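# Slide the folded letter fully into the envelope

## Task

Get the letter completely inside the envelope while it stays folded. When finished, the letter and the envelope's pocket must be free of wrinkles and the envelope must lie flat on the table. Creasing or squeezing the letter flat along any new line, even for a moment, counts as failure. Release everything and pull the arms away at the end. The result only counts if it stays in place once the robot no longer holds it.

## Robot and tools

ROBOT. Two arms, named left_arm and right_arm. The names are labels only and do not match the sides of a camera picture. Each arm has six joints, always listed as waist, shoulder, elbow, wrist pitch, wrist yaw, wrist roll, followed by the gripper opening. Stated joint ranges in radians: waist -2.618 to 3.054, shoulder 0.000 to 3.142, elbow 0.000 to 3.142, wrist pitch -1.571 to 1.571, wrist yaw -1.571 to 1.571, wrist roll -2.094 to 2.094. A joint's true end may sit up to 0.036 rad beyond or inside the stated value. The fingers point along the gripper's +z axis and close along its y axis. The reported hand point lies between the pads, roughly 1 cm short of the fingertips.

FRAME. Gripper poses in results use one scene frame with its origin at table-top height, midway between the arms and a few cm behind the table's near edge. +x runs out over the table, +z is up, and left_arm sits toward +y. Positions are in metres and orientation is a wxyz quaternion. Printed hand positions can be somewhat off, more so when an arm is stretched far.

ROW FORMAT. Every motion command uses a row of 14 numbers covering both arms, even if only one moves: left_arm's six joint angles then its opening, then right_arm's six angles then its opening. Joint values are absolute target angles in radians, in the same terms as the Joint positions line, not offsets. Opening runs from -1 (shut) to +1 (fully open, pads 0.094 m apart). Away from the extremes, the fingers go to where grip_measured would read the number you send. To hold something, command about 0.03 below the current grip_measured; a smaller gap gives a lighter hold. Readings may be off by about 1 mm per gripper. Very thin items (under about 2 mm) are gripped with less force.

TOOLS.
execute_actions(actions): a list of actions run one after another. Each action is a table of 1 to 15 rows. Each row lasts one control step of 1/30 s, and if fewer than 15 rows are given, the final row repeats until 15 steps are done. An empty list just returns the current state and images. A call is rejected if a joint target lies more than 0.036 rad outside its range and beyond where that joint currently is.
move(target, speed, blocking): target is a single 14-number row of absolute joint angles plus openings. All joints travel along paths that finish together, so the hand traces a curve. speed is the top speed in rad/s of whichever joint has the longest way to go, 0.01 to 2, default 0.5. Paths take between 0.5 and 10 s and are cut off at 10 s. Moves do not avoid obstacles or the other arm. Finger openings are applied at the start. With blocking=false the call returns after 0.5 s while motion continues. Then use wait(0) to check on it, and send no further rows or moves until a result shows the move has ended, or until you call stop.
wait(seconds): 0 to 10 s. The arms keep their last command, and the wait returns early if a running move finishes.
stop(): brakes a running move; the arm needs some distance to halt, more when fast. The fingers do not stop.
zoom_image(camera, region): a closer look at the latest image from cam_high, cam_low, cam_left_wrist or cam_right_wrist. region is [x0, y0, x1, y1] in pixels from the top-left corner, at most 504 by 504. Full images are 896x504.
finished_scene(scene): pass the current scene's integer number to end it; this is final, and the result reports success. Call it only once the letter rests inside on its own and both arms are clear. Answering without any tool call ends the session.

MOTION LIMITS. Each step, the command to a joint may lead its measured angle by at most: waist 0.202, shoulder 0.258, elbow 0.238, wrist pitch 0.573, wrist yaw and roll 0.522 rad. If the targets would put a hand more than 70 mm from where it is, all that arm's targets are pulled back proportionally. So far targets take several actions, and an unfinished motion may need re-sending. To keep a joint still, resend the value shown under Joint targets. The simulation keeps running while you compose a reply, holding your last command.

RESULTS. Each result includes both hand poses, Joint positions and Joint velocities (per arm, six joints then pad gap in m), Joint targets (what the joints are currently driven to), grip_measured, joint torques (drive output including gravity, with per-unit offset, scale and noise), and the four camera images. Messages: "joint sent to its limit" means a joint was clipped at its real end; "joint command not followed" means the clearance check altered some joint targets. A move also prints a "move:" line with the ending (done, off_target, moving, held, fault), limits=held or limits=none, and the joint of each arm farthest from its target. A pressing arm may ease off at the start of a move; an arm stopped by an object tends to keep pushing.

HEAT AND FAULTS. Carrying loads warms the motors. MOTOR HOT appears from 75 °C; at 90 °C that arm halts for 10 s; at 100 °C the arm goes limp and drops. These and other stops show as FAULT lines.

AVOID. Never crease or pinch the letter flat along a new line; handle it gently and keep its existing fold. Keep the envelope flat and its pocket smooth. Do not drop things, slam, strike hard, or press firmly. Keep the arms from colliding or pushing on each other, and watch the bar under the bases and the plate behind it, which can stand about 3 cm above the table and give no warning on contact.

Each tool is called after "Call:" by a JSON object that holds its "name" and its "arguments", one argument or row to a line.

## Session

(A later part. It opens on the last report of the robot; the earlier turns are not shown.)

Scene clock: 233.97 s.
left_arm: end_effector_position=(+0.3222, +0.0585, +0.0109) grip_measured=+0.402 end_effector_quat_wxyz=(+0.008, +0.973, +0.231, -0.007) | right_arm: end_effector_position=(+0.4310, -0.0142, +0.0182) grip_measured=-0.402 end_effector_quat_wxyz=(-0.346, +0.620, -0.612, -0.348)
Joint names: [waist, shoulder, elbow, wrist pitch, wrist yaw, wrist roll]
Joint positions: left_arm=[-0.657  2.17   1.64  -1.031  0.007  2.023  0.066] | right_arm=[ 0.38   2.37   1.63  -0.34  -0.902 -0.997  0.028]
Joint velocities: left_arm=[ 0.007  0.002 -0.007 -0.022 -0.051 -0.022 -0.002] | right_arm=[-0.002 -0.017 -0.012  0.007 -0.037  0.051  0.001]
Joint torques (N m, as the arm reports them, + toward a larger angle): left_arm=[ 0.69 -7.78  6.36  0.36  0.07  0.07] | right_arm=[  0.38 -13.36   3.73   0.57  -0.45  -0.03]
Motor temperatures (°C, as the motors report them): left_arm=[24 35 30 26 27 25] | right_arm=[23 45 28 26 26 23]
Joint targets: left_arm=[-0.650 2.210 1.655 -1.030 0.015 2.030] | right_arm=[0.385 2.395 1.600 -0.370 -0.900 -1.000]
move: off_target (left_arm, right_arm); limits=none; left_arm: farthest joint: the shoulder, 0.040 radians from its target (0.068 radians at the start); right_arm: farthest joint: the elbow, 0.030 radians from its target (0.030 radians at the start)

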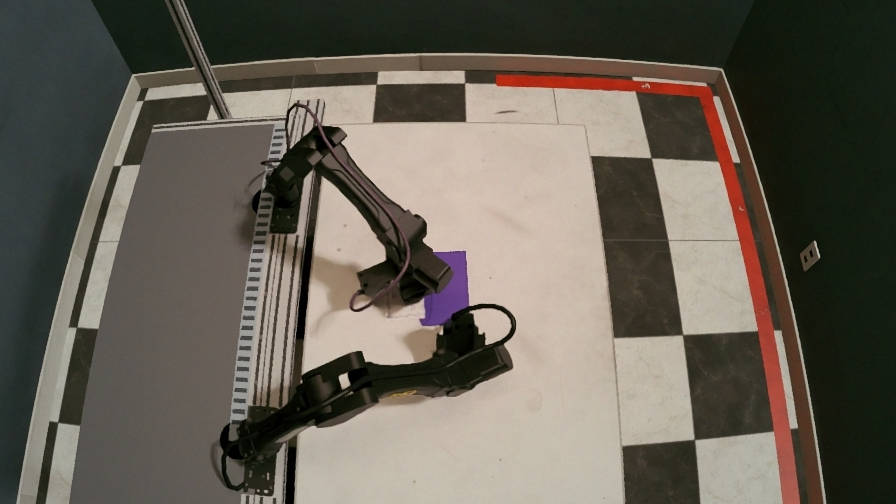

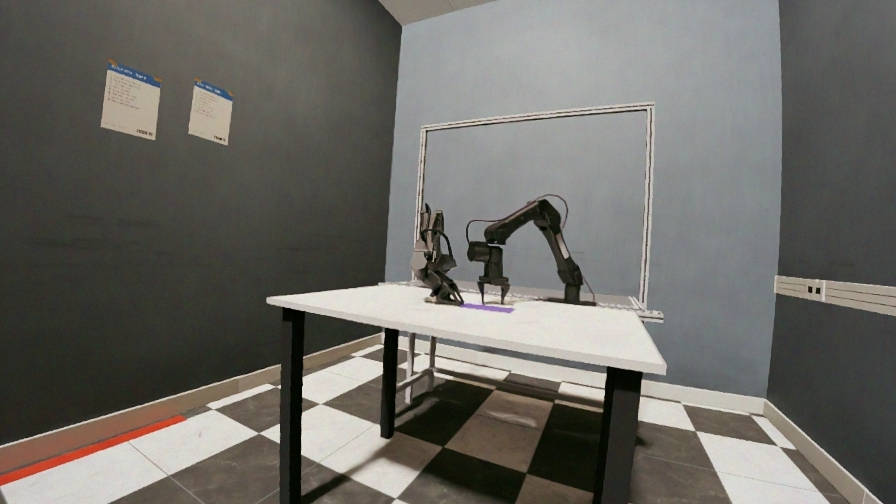

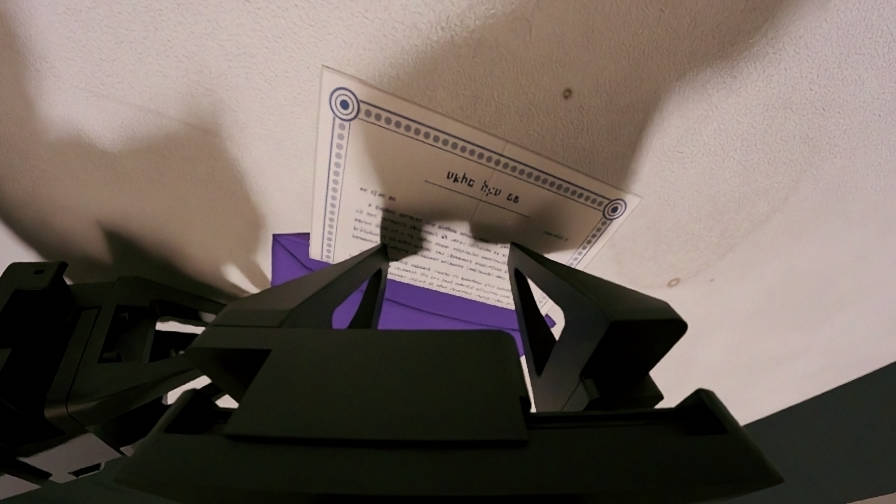

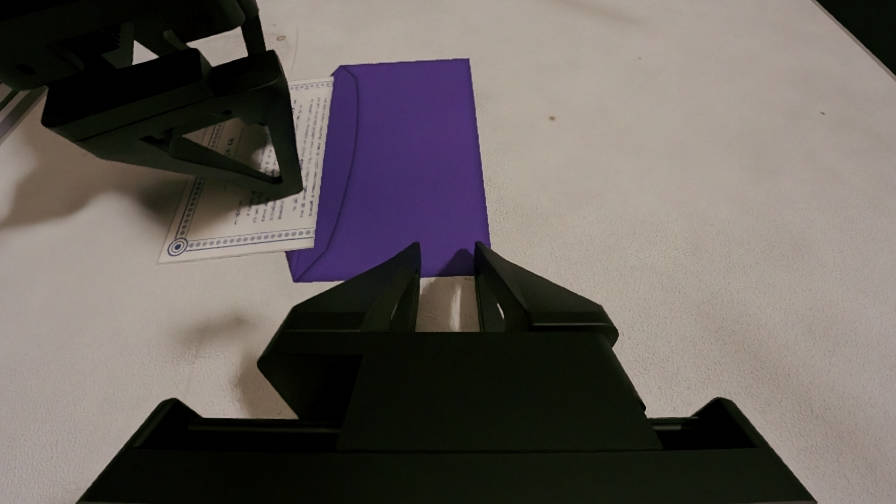

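Call:
{"name": "move", "arguments": {
  "target": [-0.657,2.0,1.62,-1.03,0,2.03,0.7,0.385,2.395,1.60,-0.37,-0.9,-1.0,-0.4],
  "speed": 0.3
}}

Call:
{"name": "move", "arguments": {
  "target": [-0.785,1.95,1.43,-1.01,0,-0.80,0.7,0.385,2.395,1.60,-0.37,-0.9,-1.0,-0.4],
  "speed": 1.0
}}

Scene clock: 240.93 s.
left_arm: end_effector_position=(+0.3315, +0.0545, +0.0690) grip_measured=+0.698 end_effector_quat_wxyz=(+0.062, +0.970, +0.231, +0.042) | right_arm: end_effector_position=(+0.4310, -0.0142, +0.0182) grip_measured=-0.402 end_effector_quat_wxyz=(-0.346, +0.620, -0.612, -0.348)
Joint names: [waist, shoulder, elbow, wrist pitch, wrist yaw, wrist roll]
Joint positions: left_arm=[-0.657  2.019  1.634 -1.029 -0.002  2.024  0.08 ] | right_arm=[ 0.38   2.37   1.63  -0.34  -0.902 -0.997  0.028]
Joint velocities: left_arm=[ 0.002  0.007 -0.012  0.022  0.037  0.066  0.001] | right_arm=[-0.027  0.002 -0.007 -0.007 -0.051  0.037 -0.   ]
Joint torques (N m, as the arm reports them, + toward a larger angle): left_arm=[  0.   -10.75   4.7    0.65   0.01   0.06] | right_arm=[  0.38 -13.36   3.71   0.57  -0.45  -0.03]
Motor temperatures (°C, as the motors report them): left_arm=[24 35 30 26 27 25] | right_arm=[23 44 27 26 26 23]
Joint targets: left_arm=[-0.657 2.000 1.620 -1.030 -0.000 2.030] | right_arm=[0.385 2.395 1.600 -0.370 -0.900 -1.000]
move: off_target (right_arm); limits=none; left_arm: farthest joint: the shoulder, 0.019 radians from its target (0.170 radians at the start); right_arm: farthest joint: the elbow, 0.030 radians from its target (0.030 radians at the start)

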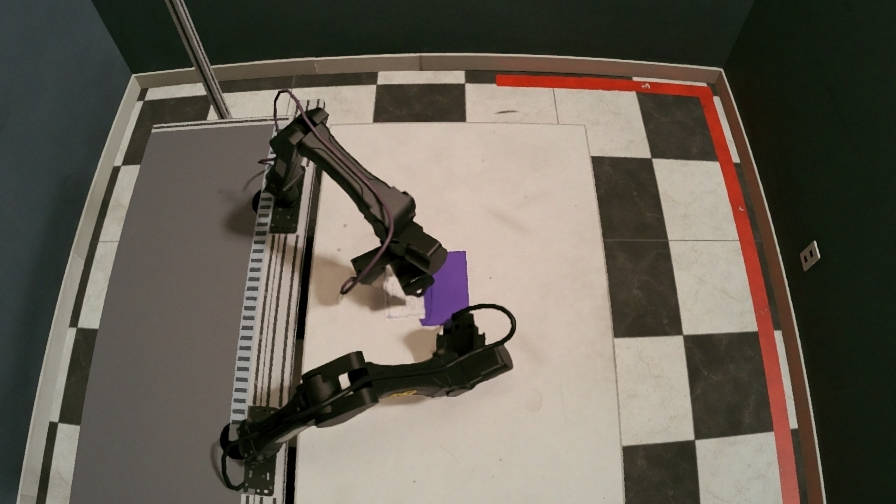

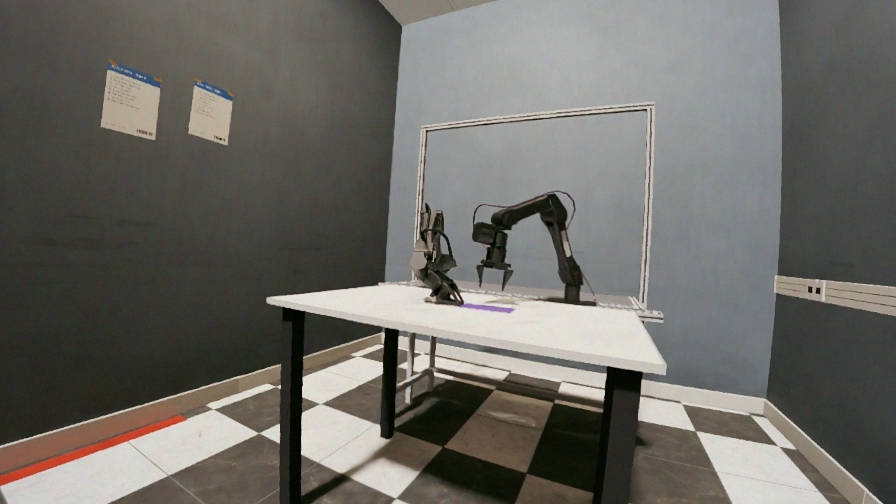

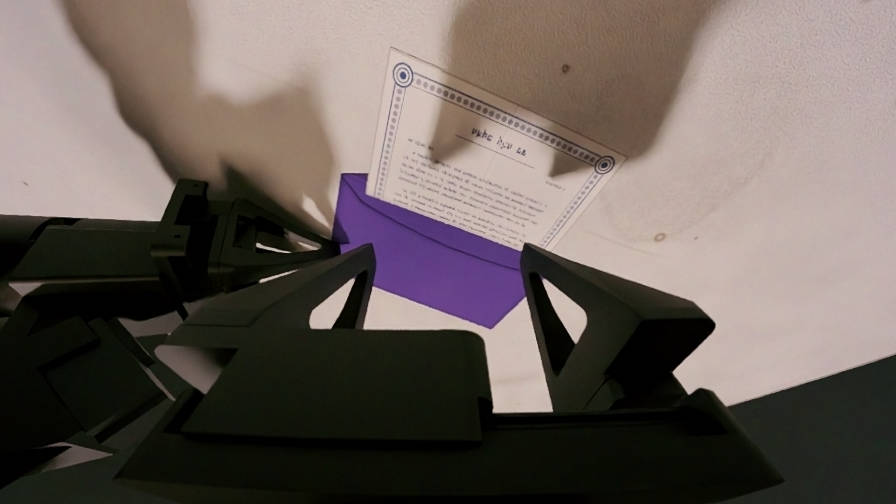

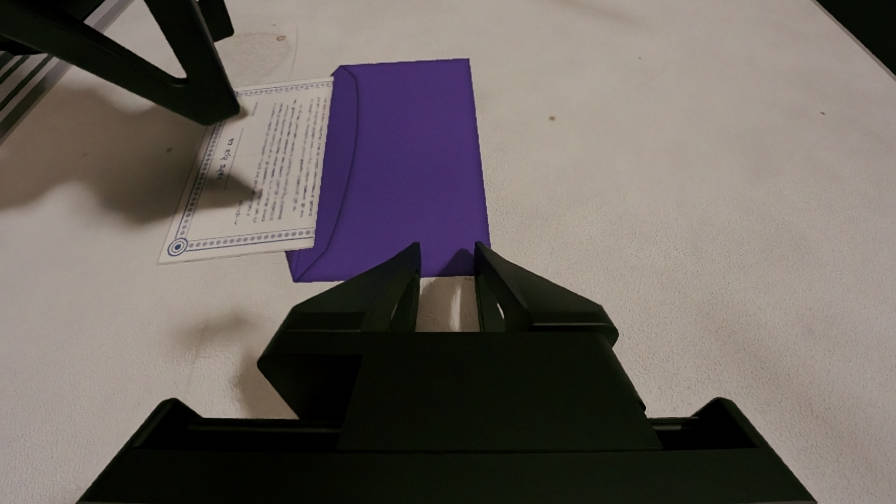

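Scene clock: 244.70 s.
left_arm: end_effector_position=(+0.2593, +0.0543, +0.0329) grip_measured=+0.698 end_effector_quat_wxyz=(-0.005, -0.011, +1.000, -0.005) | right_arm: end_effector_position=(+0.4310, -0.0142, +0.0182) grip_measured=-0.402 end_effector_quat_wxyz=(-0.346, +0.620, -0.612, -0.348)
Joint names: [waist, shoulder, elbow, wrist pitch, wrist yaw, wrist roll]
Joint positions: left_arm=[-0.775  1.984  1.443 -1.025 -0.001 -0.792  0.08 ] | right_arm=[ 0.38   2.37   1.63  -0.34  -0.902 -0.997  0.028]
Joint velocities: left_arm=[ 0.012  0.007 -0.002  0.051 -0.022 -0.007 -0.   ] | right_arm=[-0.032  0.002  0.007 -0.022 -0.007  0.037 -0.001]
Joint torques (N m, as the arm reports them, + toward a larger angle): left_arm=[ -0.91 -10.9    4.29   0.5   -0.01  -0.07] | right_arm=[  0.39 -13.36   3.71   0.56  -0.45  -0.04]
Motor temperatures (°C, as the motors report them): left_arm=[24 36 29 26 27 25] | right_arm=[23 44 27 26 26 23]
Joint targets: left_arm=[-0.785 1.950 1.430 -1.010 0.000 -0.800] | right_arm=[0.385 2.395 1.600 -0.370 -0.900 -1.000]
move: off_target (left_arm, right_arm); limits=none; left_arm: farthest joint: the shoulder, 0.034 radians from its target (0.069 radians at the start); right_arm: farthest joint: the elbow, 0.030 radians from its target (0.030 radians at the start)

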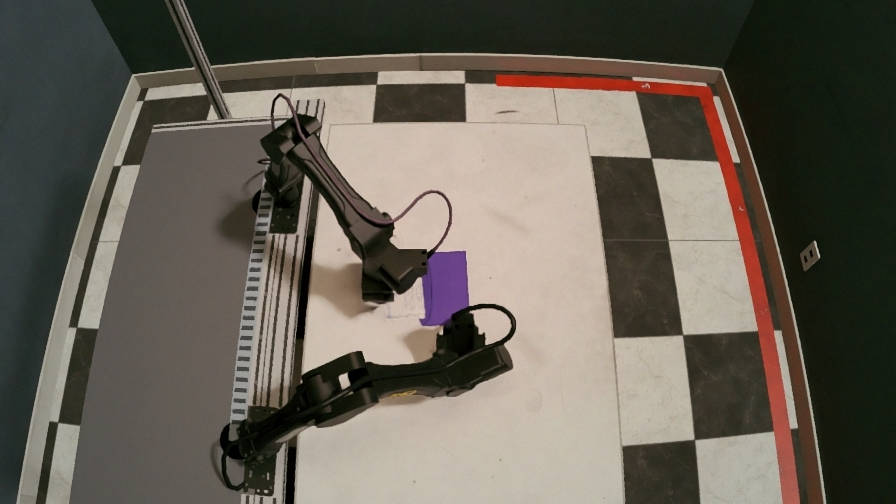

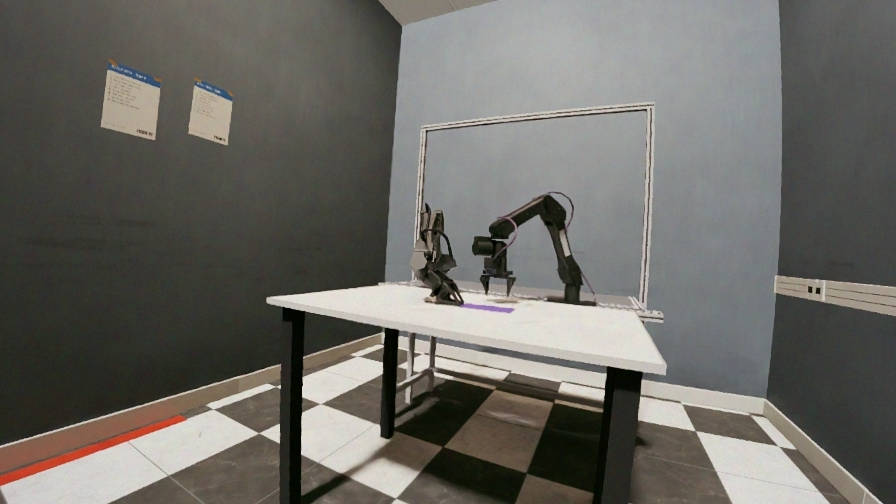

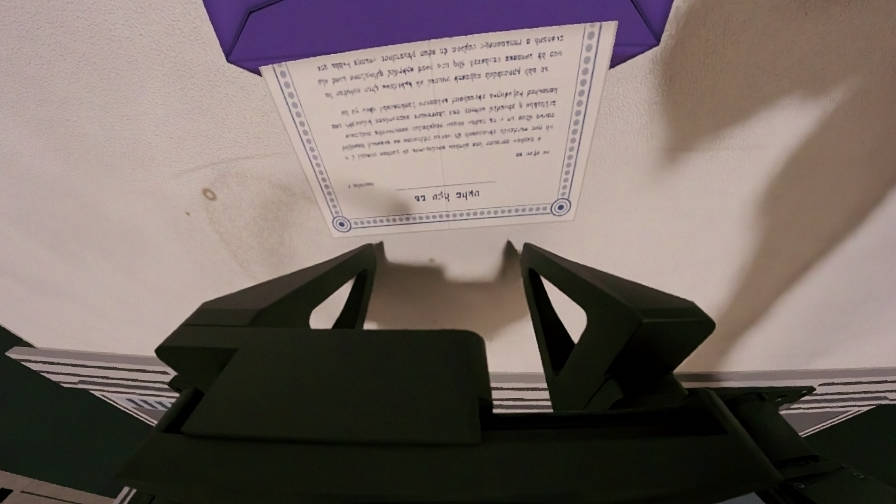

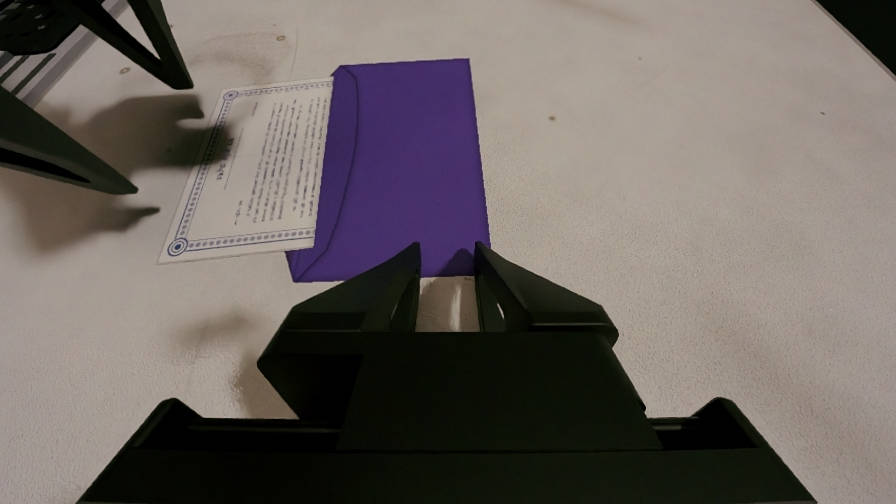

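Call:
{"name": "move", "arguments": {
  "target": [-0.768,2.08,1.46,-0.97,0,-0.83,0.7,0.385,2.395,1.60,-0.37,-0.9,-1.0,-0.4],
  "speed": 0.05
}}

Scene clock: 249.60 s.
left_arm: end_effector_position=(+0.2606, +0.0521, +0.0114) grip_measured=+0.698 end_effector_quat_wxyz=(-0.017, -0.026, +1.000, +0.003) | right_arm: end_effector_position=(+0.4310, -0.0142, +0.0182) grip_measured=-0.402 end_effector_quat_wxyz=(-0.346, +0.620, -0.612, -0.348)
Joint names: [waist, shoulder, elbow, wrist pitch, wrist yaw, wrist roll]
Joint positions: left_arm=[-0.774  2.045  1.443 -0.992  0.004 -0.82   0.08 ] | right_arm=[ 0.38   2.37   1.63  -0.34  -0.902 -0.997  0.028]
Joint velocities: left_arm=[ 0.007  0.002 -0.007  0.037 -0.022 -0.037 -0.   ] | right_arm=[ 0.007  0.007  0.002 -0.095 -0.007 -0.007  0.   ]
Joint torques (N m, as the arm reports them, + toward a larger angle): left_arm=[ 0.53 -7.02  6.38  0.53 -0.08 -0.09] | right_arm=[  0.39 -13.37   3.71   0.57  -0.45  -0.03]
Motor temperatures (°C, as the motors report them): left_arm=[24 37 29 26 27 25] | right_arm=[23 44 27 26 26 23]
Joint targets: left_arm=[-0.768 2.080 1.460 -0.970 -0.000 -0.830] | right_arm=[0.385 2.395 1.600 -0.370 -0.900 -1.000]
move: off_target (left_arm, right_arm); limits=none; left_arm: farthest joint: the shoulder, 0.035 radians from its target (0.096 radians at the start); right_arm: farthest joint: the elbow, 0.030 radians from its target (0.030 radians at the start)

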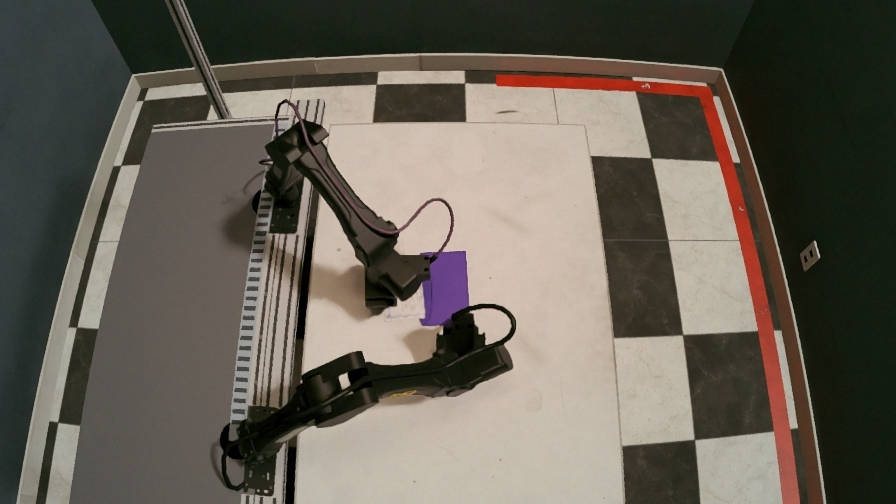

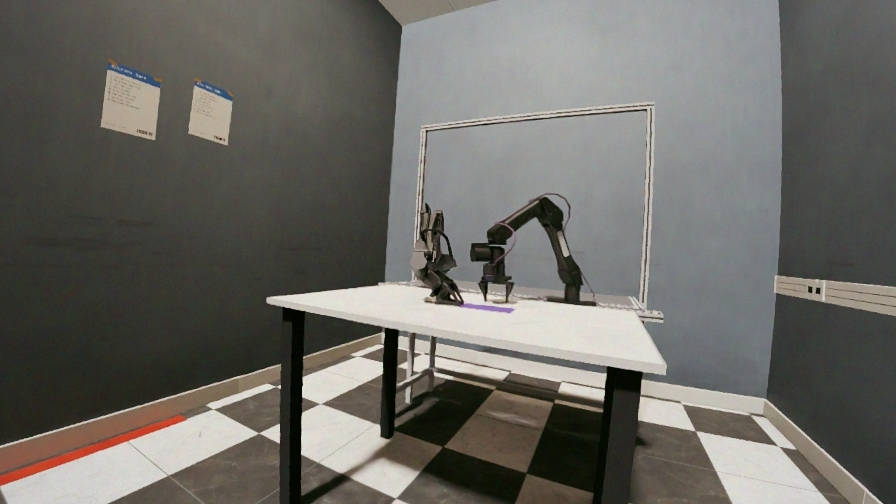

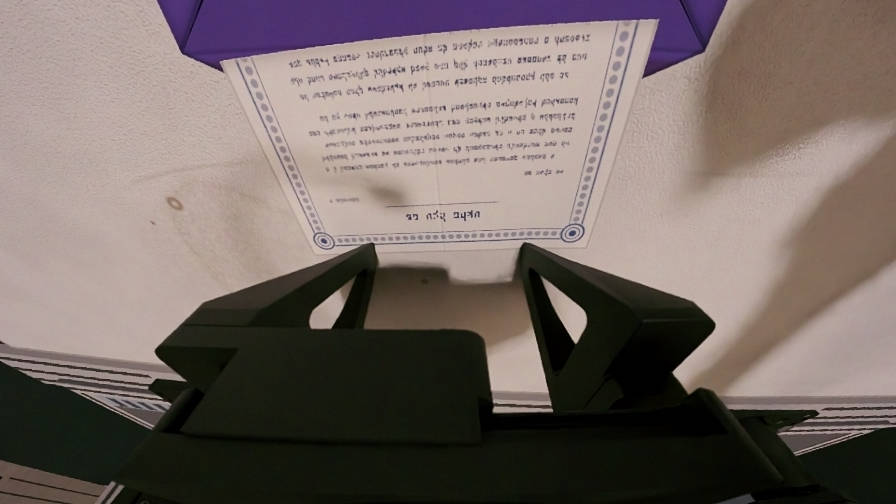

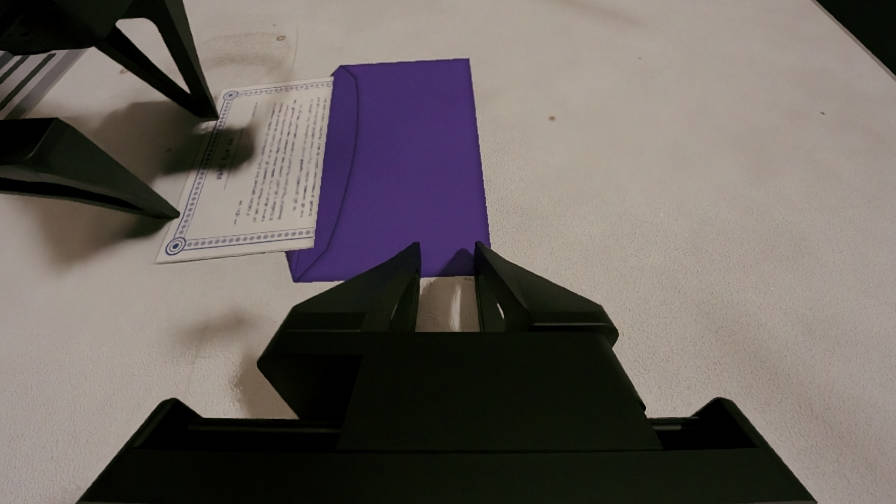

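Call:
{"name": "move", "arguments": {
  "target": [-0.775,1.99,1.46,-0.98,0,-0.83,0.7,0.385,2.395,1.60,-0.37,-0.9,-1.0,-0.4],
  "speed": 0.1
}}

Call:
{"name": "move", "arguments": {
  "target": [-0.815,1.95,1.39,-0.96,0,-0.85,0.7,0.385,2.395,1.60,-0.37,-0.9,-1.0,-0.4],
  "speed": 0.1
}}

Call:
{"name": "move", "arguments": {
  "target": [-0.80,2.055,1.42,-0.96,0,-0.84,0.7,0.385,2.395,1.60,-0.37,-0.9,-1.0,-0.4],
  "speed": 0.05
}}

Scene clock: 256.40 s.
left_arm: end_effector_position=(+0.2625, +0.0503, +0.0205) grip_measured=+0.698 end_effector_quat_wxyz=(-0.008, -0.027, +1.000, -0.006) | right_arm: end_effector_position=(+0.4310, -0.0142, +0.0182) grip_measured=-0.402 end_effector_quat_wxyz=(-0.346, +0.620, -0.612, -0.348)
Joint names: [waist, shoulder, elbow, wrist pitch, wrist yaw, wrist roll]
Joint positions: left_arm=[-0.774  2.019  1.443 -0.992  0.004 -0.822  0.08 ] | right_arm=[ 0.38   2.37   1.63  -0.34  -0.902 -0.997  0.028]
Joint velocities: left_arm=[-0.007  0.012 -0.017 -0.022 -0.051 -0.11   0.   ] | right_arm=[-0.002 -0.012  0.012 -0.051 -0.007 -0.081  0.   ]
Joint torques (N m, as the arm reports them, + toward a larger angle): left_arm=[ -0.14 -10.9    6.58   0.47  -0.06  -0.09] | right_arm=[  0.38 -13.37   3.7    0.57  -0.45  -0.03]
Motor temperatures (°C, as the motors report them): left_arm=[24 36 30 26 27 25] | right_arm=[23 44 27 26 26 23]
Joint targets: left_arm=[-0.775 1.990 1.460 -0.980 -0.000 -0.830] | right_arm=[0.385 2.395 1.600 -0.370 -0.900 -1.000]
move: off_target (left_arm, right_arm); limits=none; left_arm: farthest joint: the shoulder, 0.029 radians from its target (0.055 radians at the start); right_arm: farthest joint: the elbow, 0.030 radians from its target (0.030 radians at the start)

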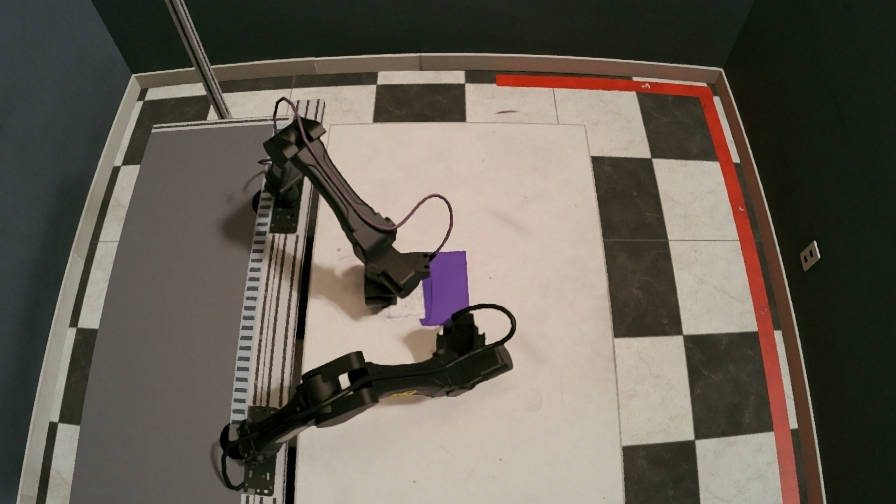

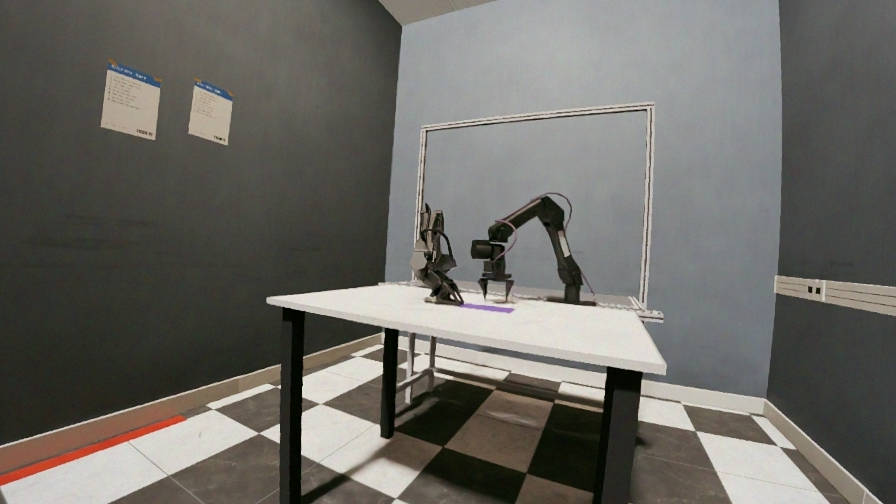

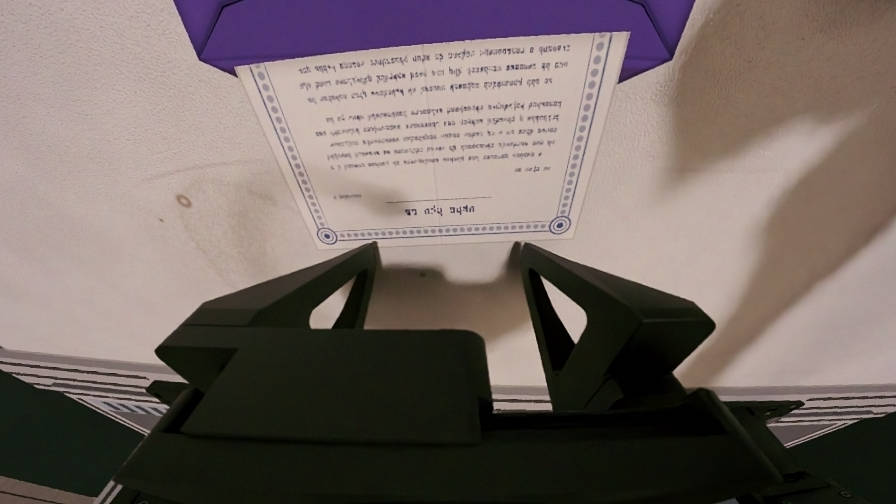

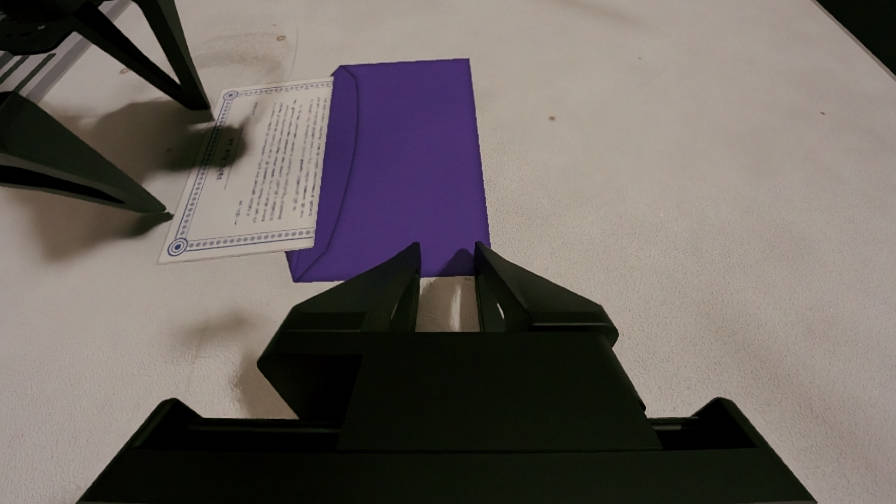

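Scene clock: 257.50 s.
left_arm: end_effector_position=(+0.2509, +0.0450, +0.0260) grip_measured=+0.698 end_effector_quat_wxyz=(-0.001, -0.021, +1.000, -0.014) | right_arm: end_effector_position=(+0.4310, -0.0142, +0.0182) grip_measured=-0.402 end_effector_quat_wxyz=(-0.346, +0.620, -0.612, -0.348)
Joint names: [waist, shoulder, elbow, wrist pitch, wrist yaw, wrist roll]
Joint positions: left_arm=[-0.806  1.978  1.405 -0.975  0.004 -0.842  0.08 ] | right_arm=[ 0.38   2.37   1.63  -0.34  -0.902 -0.997  0.028]
Joint velocities: left_arm=[-0.007  0.007  0.002 -0.051 -0.022  0.022 -0.001] | right_arm=[-0.012 -0.007  0.012 -0.066 -0.022 -0.051 -0.   ]
Joint torques (N m, as the arm reports them, + toward a larger angle): left_arm=[ -0.83 -10.57   4.     0.51  -0.07  -0.07] | right_arm=[  0.39 -13.36   3.71   0.57  -0.45  -0.04]
Motor temperatures (°C, as the motors report them): left_arm=[24 36 29 26 27 25] | right_arm=[23 44 27 26 26 23]
Joint targets: left_arm=[-0.815 1.950 1.390 -0.960 -0.000 -0.850] | right_arm=[0.385 2.395 1.600 -0.370 -0.900 -1.000]
move: off_target (left_arm, right_arm); limits=none; left_arm: farthest joint: the shoulder, 0.028 radians from its target (0.069 radians at the start); right_arm: farthest joint: the elbow, 0.030 radians from its target (0.030 radians at the start)

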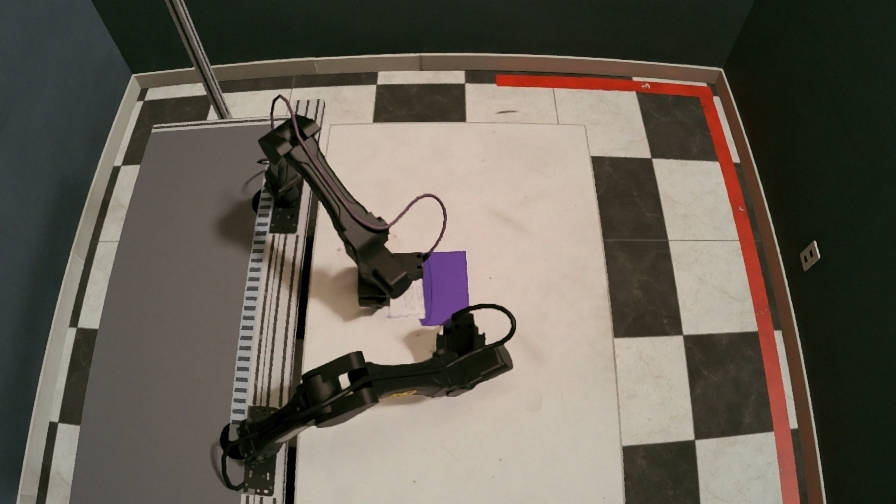

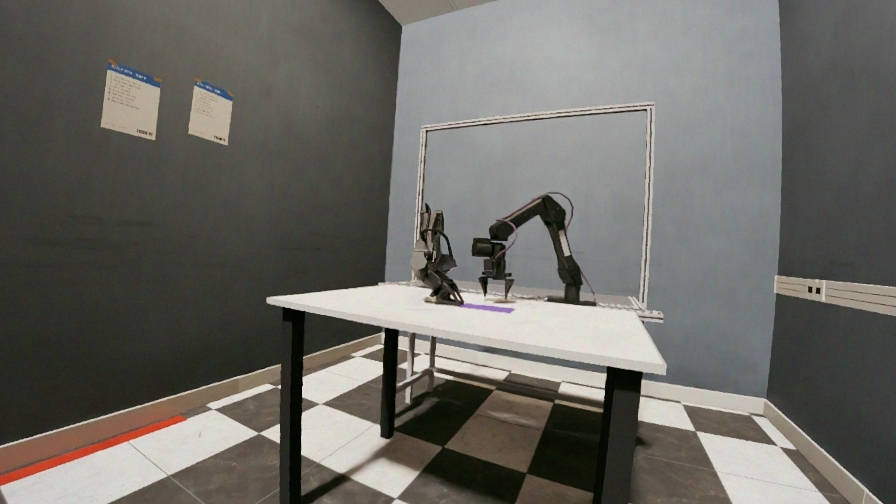

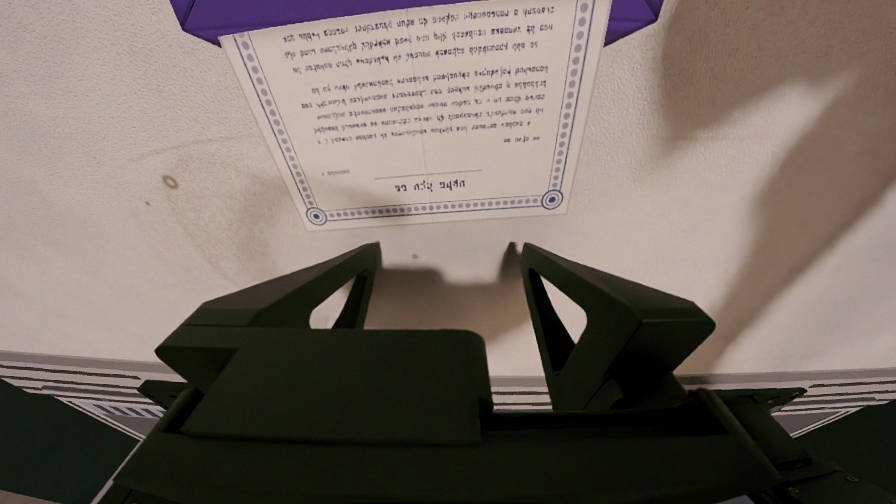

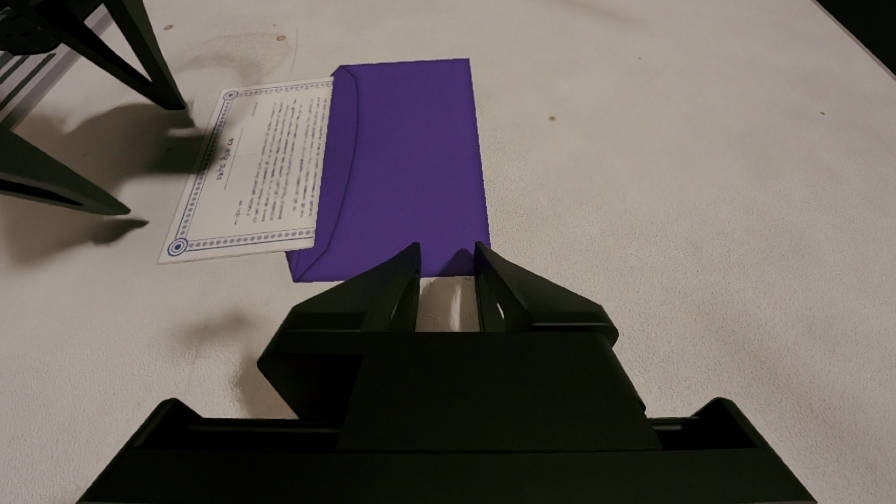

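Scene clock: 259.27 s.
left_arm: end_effector_position=(+0.2481, +0.0476, +0.0113) grip_measured=+0.698 end_effector_quat_wxyz=(-0.015, -0.021, +1.000, +0.002) | right_arm: end_effector_position=(+0.4310, -0.0142, +0.0182) grip_measured=-0.402 end_effector_quat_wxyz=(-0.346, +0.620, -0.612, -0.348)
Joint names: [waist, shoulder, elbow, wrist pitch, wrist yaw, wrist roll]
Joint positions: left_arm=[-0.806  2.021  1.405 -0.974  0.004 -0.842  0.08 ] | right_arm=[ 0.38   2.37   1.63  -0.34  -0.902 -0.997  0.028]
Joint velocities: left_arm=[ 0.002 -0.012  0.002 -0.051 -0.007 -0.007  0.001] | right_arm=[-0.007 -0.002  0.007 -0.095 -0.066  0.066  0.   ]
Joint torques (N m, as the arm reports them, + toward a larger angle): left_arm=[ 0.54 -6.85  6.19  0.44 -0.07  0.02] | right_arm=[  0.38 -13.34   3.7    0.57  -0.45  -0.03]
Motor temperatures (°C, as the motors report them): left_arm=[24 36 29 26 27 25] | right_arm=[23 44 27 26 26 23]
Joint targets: left_arm=[-0.800 2.055 1.420 -0.960 -0.000 -0.840] | right_arm=[0.385 2.395 1.600 -0.370 -0.900 -1.000]
move: off_target (left_arm, right_arm); limits=none; left_arm: farthest joint: the shoulder, 0.034 radians from its target (0.077 radians at the start); right_arm: farthest joint: the elbow, 0.030 radians from its target (0.030 radians at the start)

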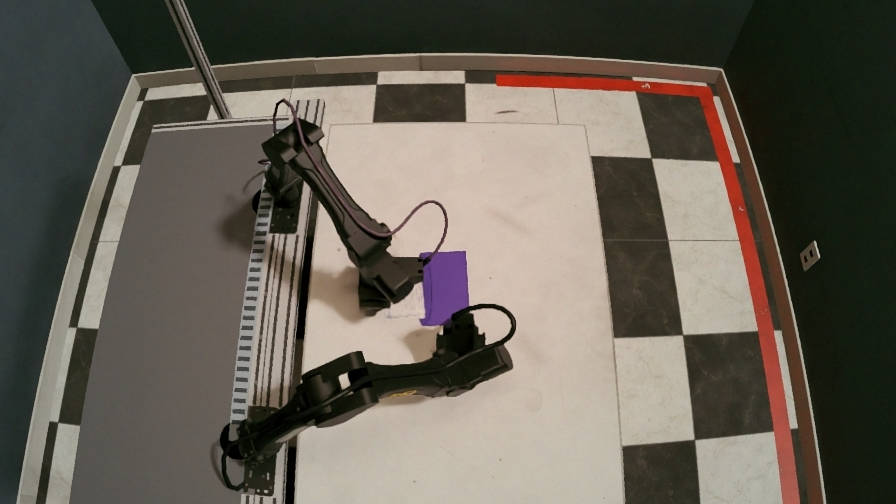

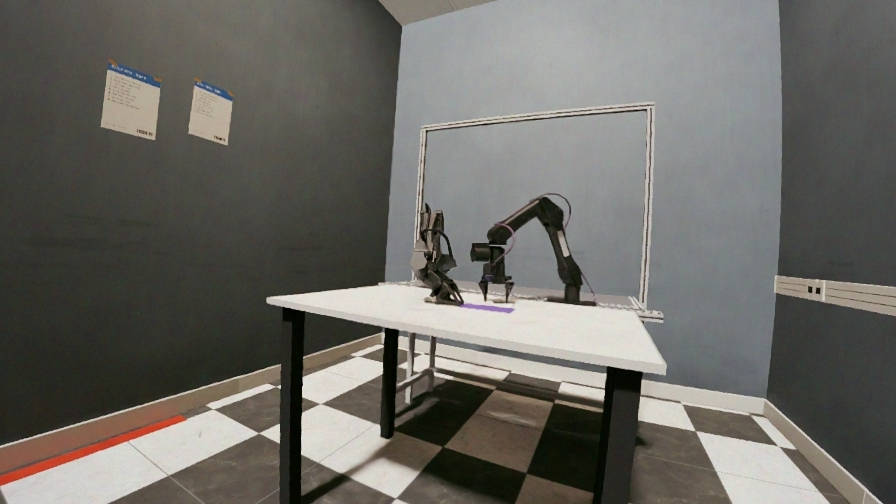

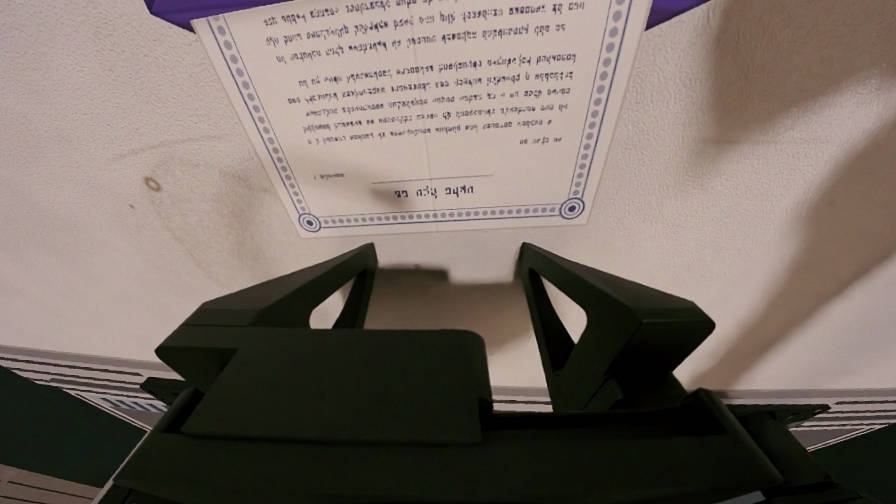

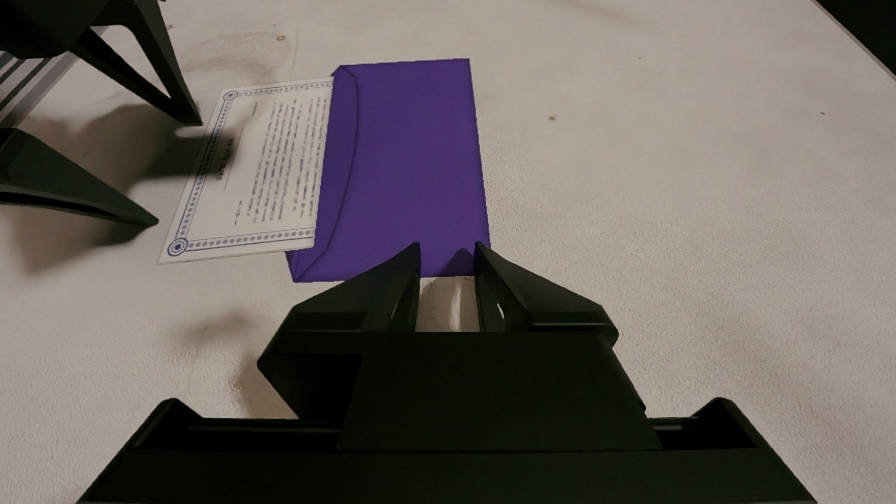

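Call:
{"name": "move", "arguments": {
  "target": [-0.75,2.085,1.465,-0.96,0,-0.785,0.7,0.385,2.395,1.60,-0.37,-0.9,-1.0,-0.4],
  "speed": 0.03
}}

Scene clock: 265.13 s.
left_arm: end_effector_position=(+0.2672, +0.0507, +0.0105) grip_measured=+0.698 end_effector_quat_wxyz=(-0.015, -0.019, +1.000, -0.007) | right_arm: end_effector_position=(+0.4310, -0.0142, +0.0182) grip_measured=-0.402 end_effector_quat_wxyz=(-0.346, +0.620, -0.612, -0.348)
Joint names: [waist, shoulder, elbow, wrist pitch, wrist yaw, wrist roll]
Joint positions: left_arm=[-0.758  2.051  1.448 -0.974  0.015 -0.79   0.08 ] | right_arm=[ 0.38   2.37   1.63  -0.34  -0.902 -0.997  0.028]
Joint velocities: left_arm=[-0.002 -0.002  0.007  0.022 -0.066 -0.022 -0.   ] | right_arm=[-0.007 -0.012  0.002 -0.037  0.022  0.022 -0.   ]
Joint torques (N m, as the arm reports them, + toward a larger angle): left_arm=[ 0.72 -7.13  6.37  0.47 -0.18  0.04] | right_arm=[  0.38 -13.36   3.69   0.57  -0.45  -0.03]
Motor temperatures (°C, as the motors report them): left_arm=[24 36 30 26 27 25] | right_arm=[23 44 27 26 26 23]
Joint targets: left_arm=[-0.750 2.085 1.465 -0.960 0.000 -0.785] | right_arm=[0.385 2.395 1.600 -0.370 -0.900 -1.000]
move: off_target (left_arm, right_arm); limits=none; left_arm: farthest joint: the shoulder, 0.034 radians from its target (0.064 radians at the start); right_arm: farthest joint: the elbow, 0.030 radians from its target (0.030 radians at the start)

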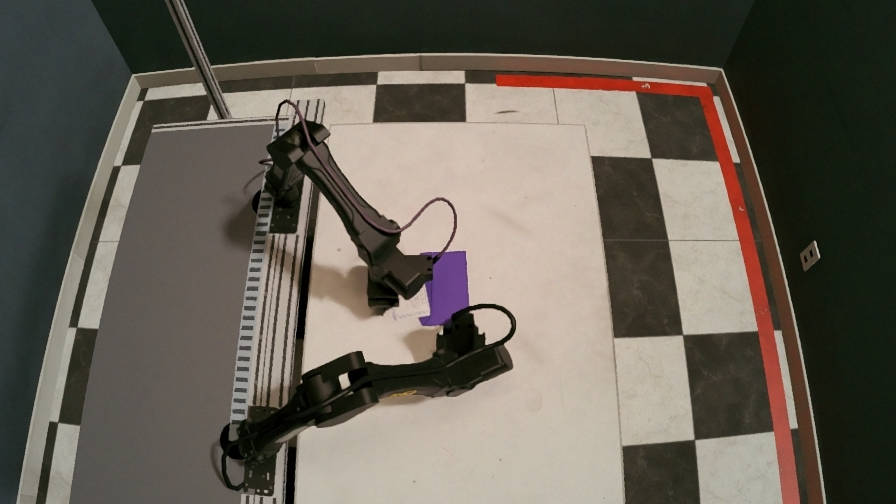

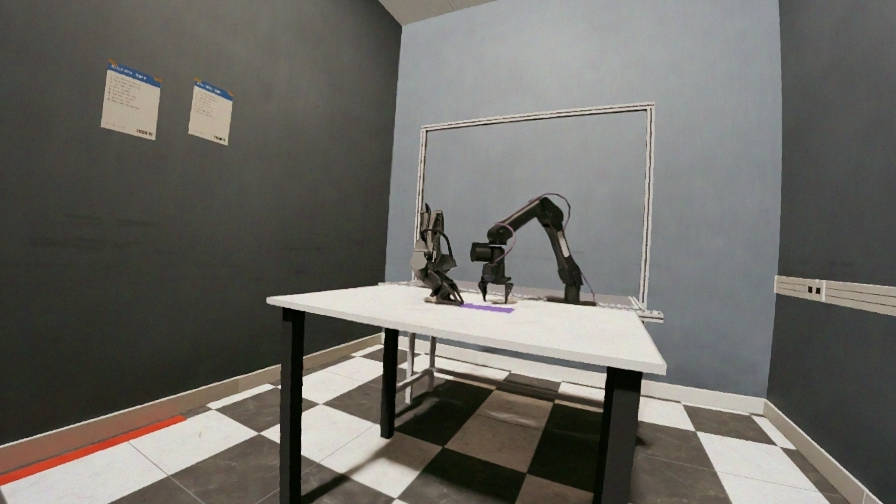

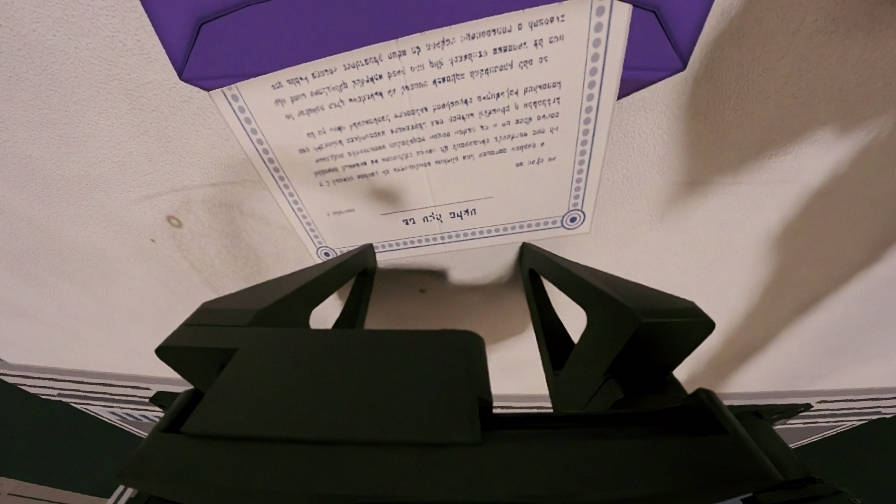

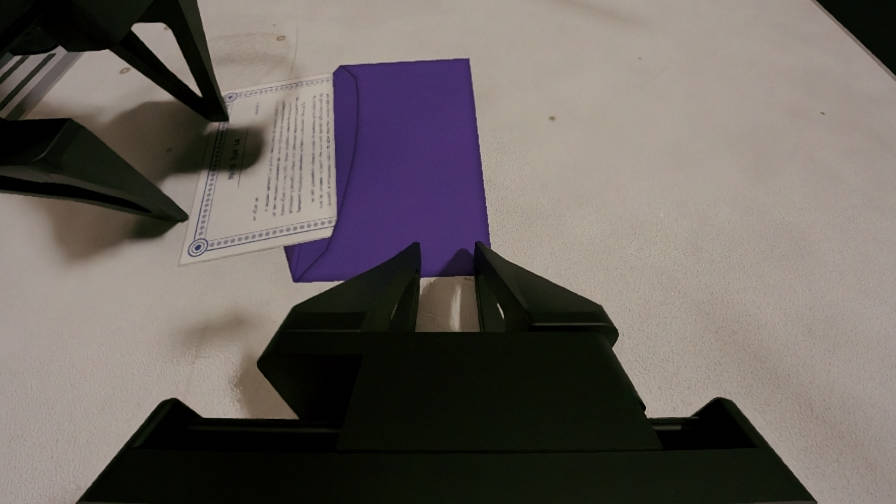

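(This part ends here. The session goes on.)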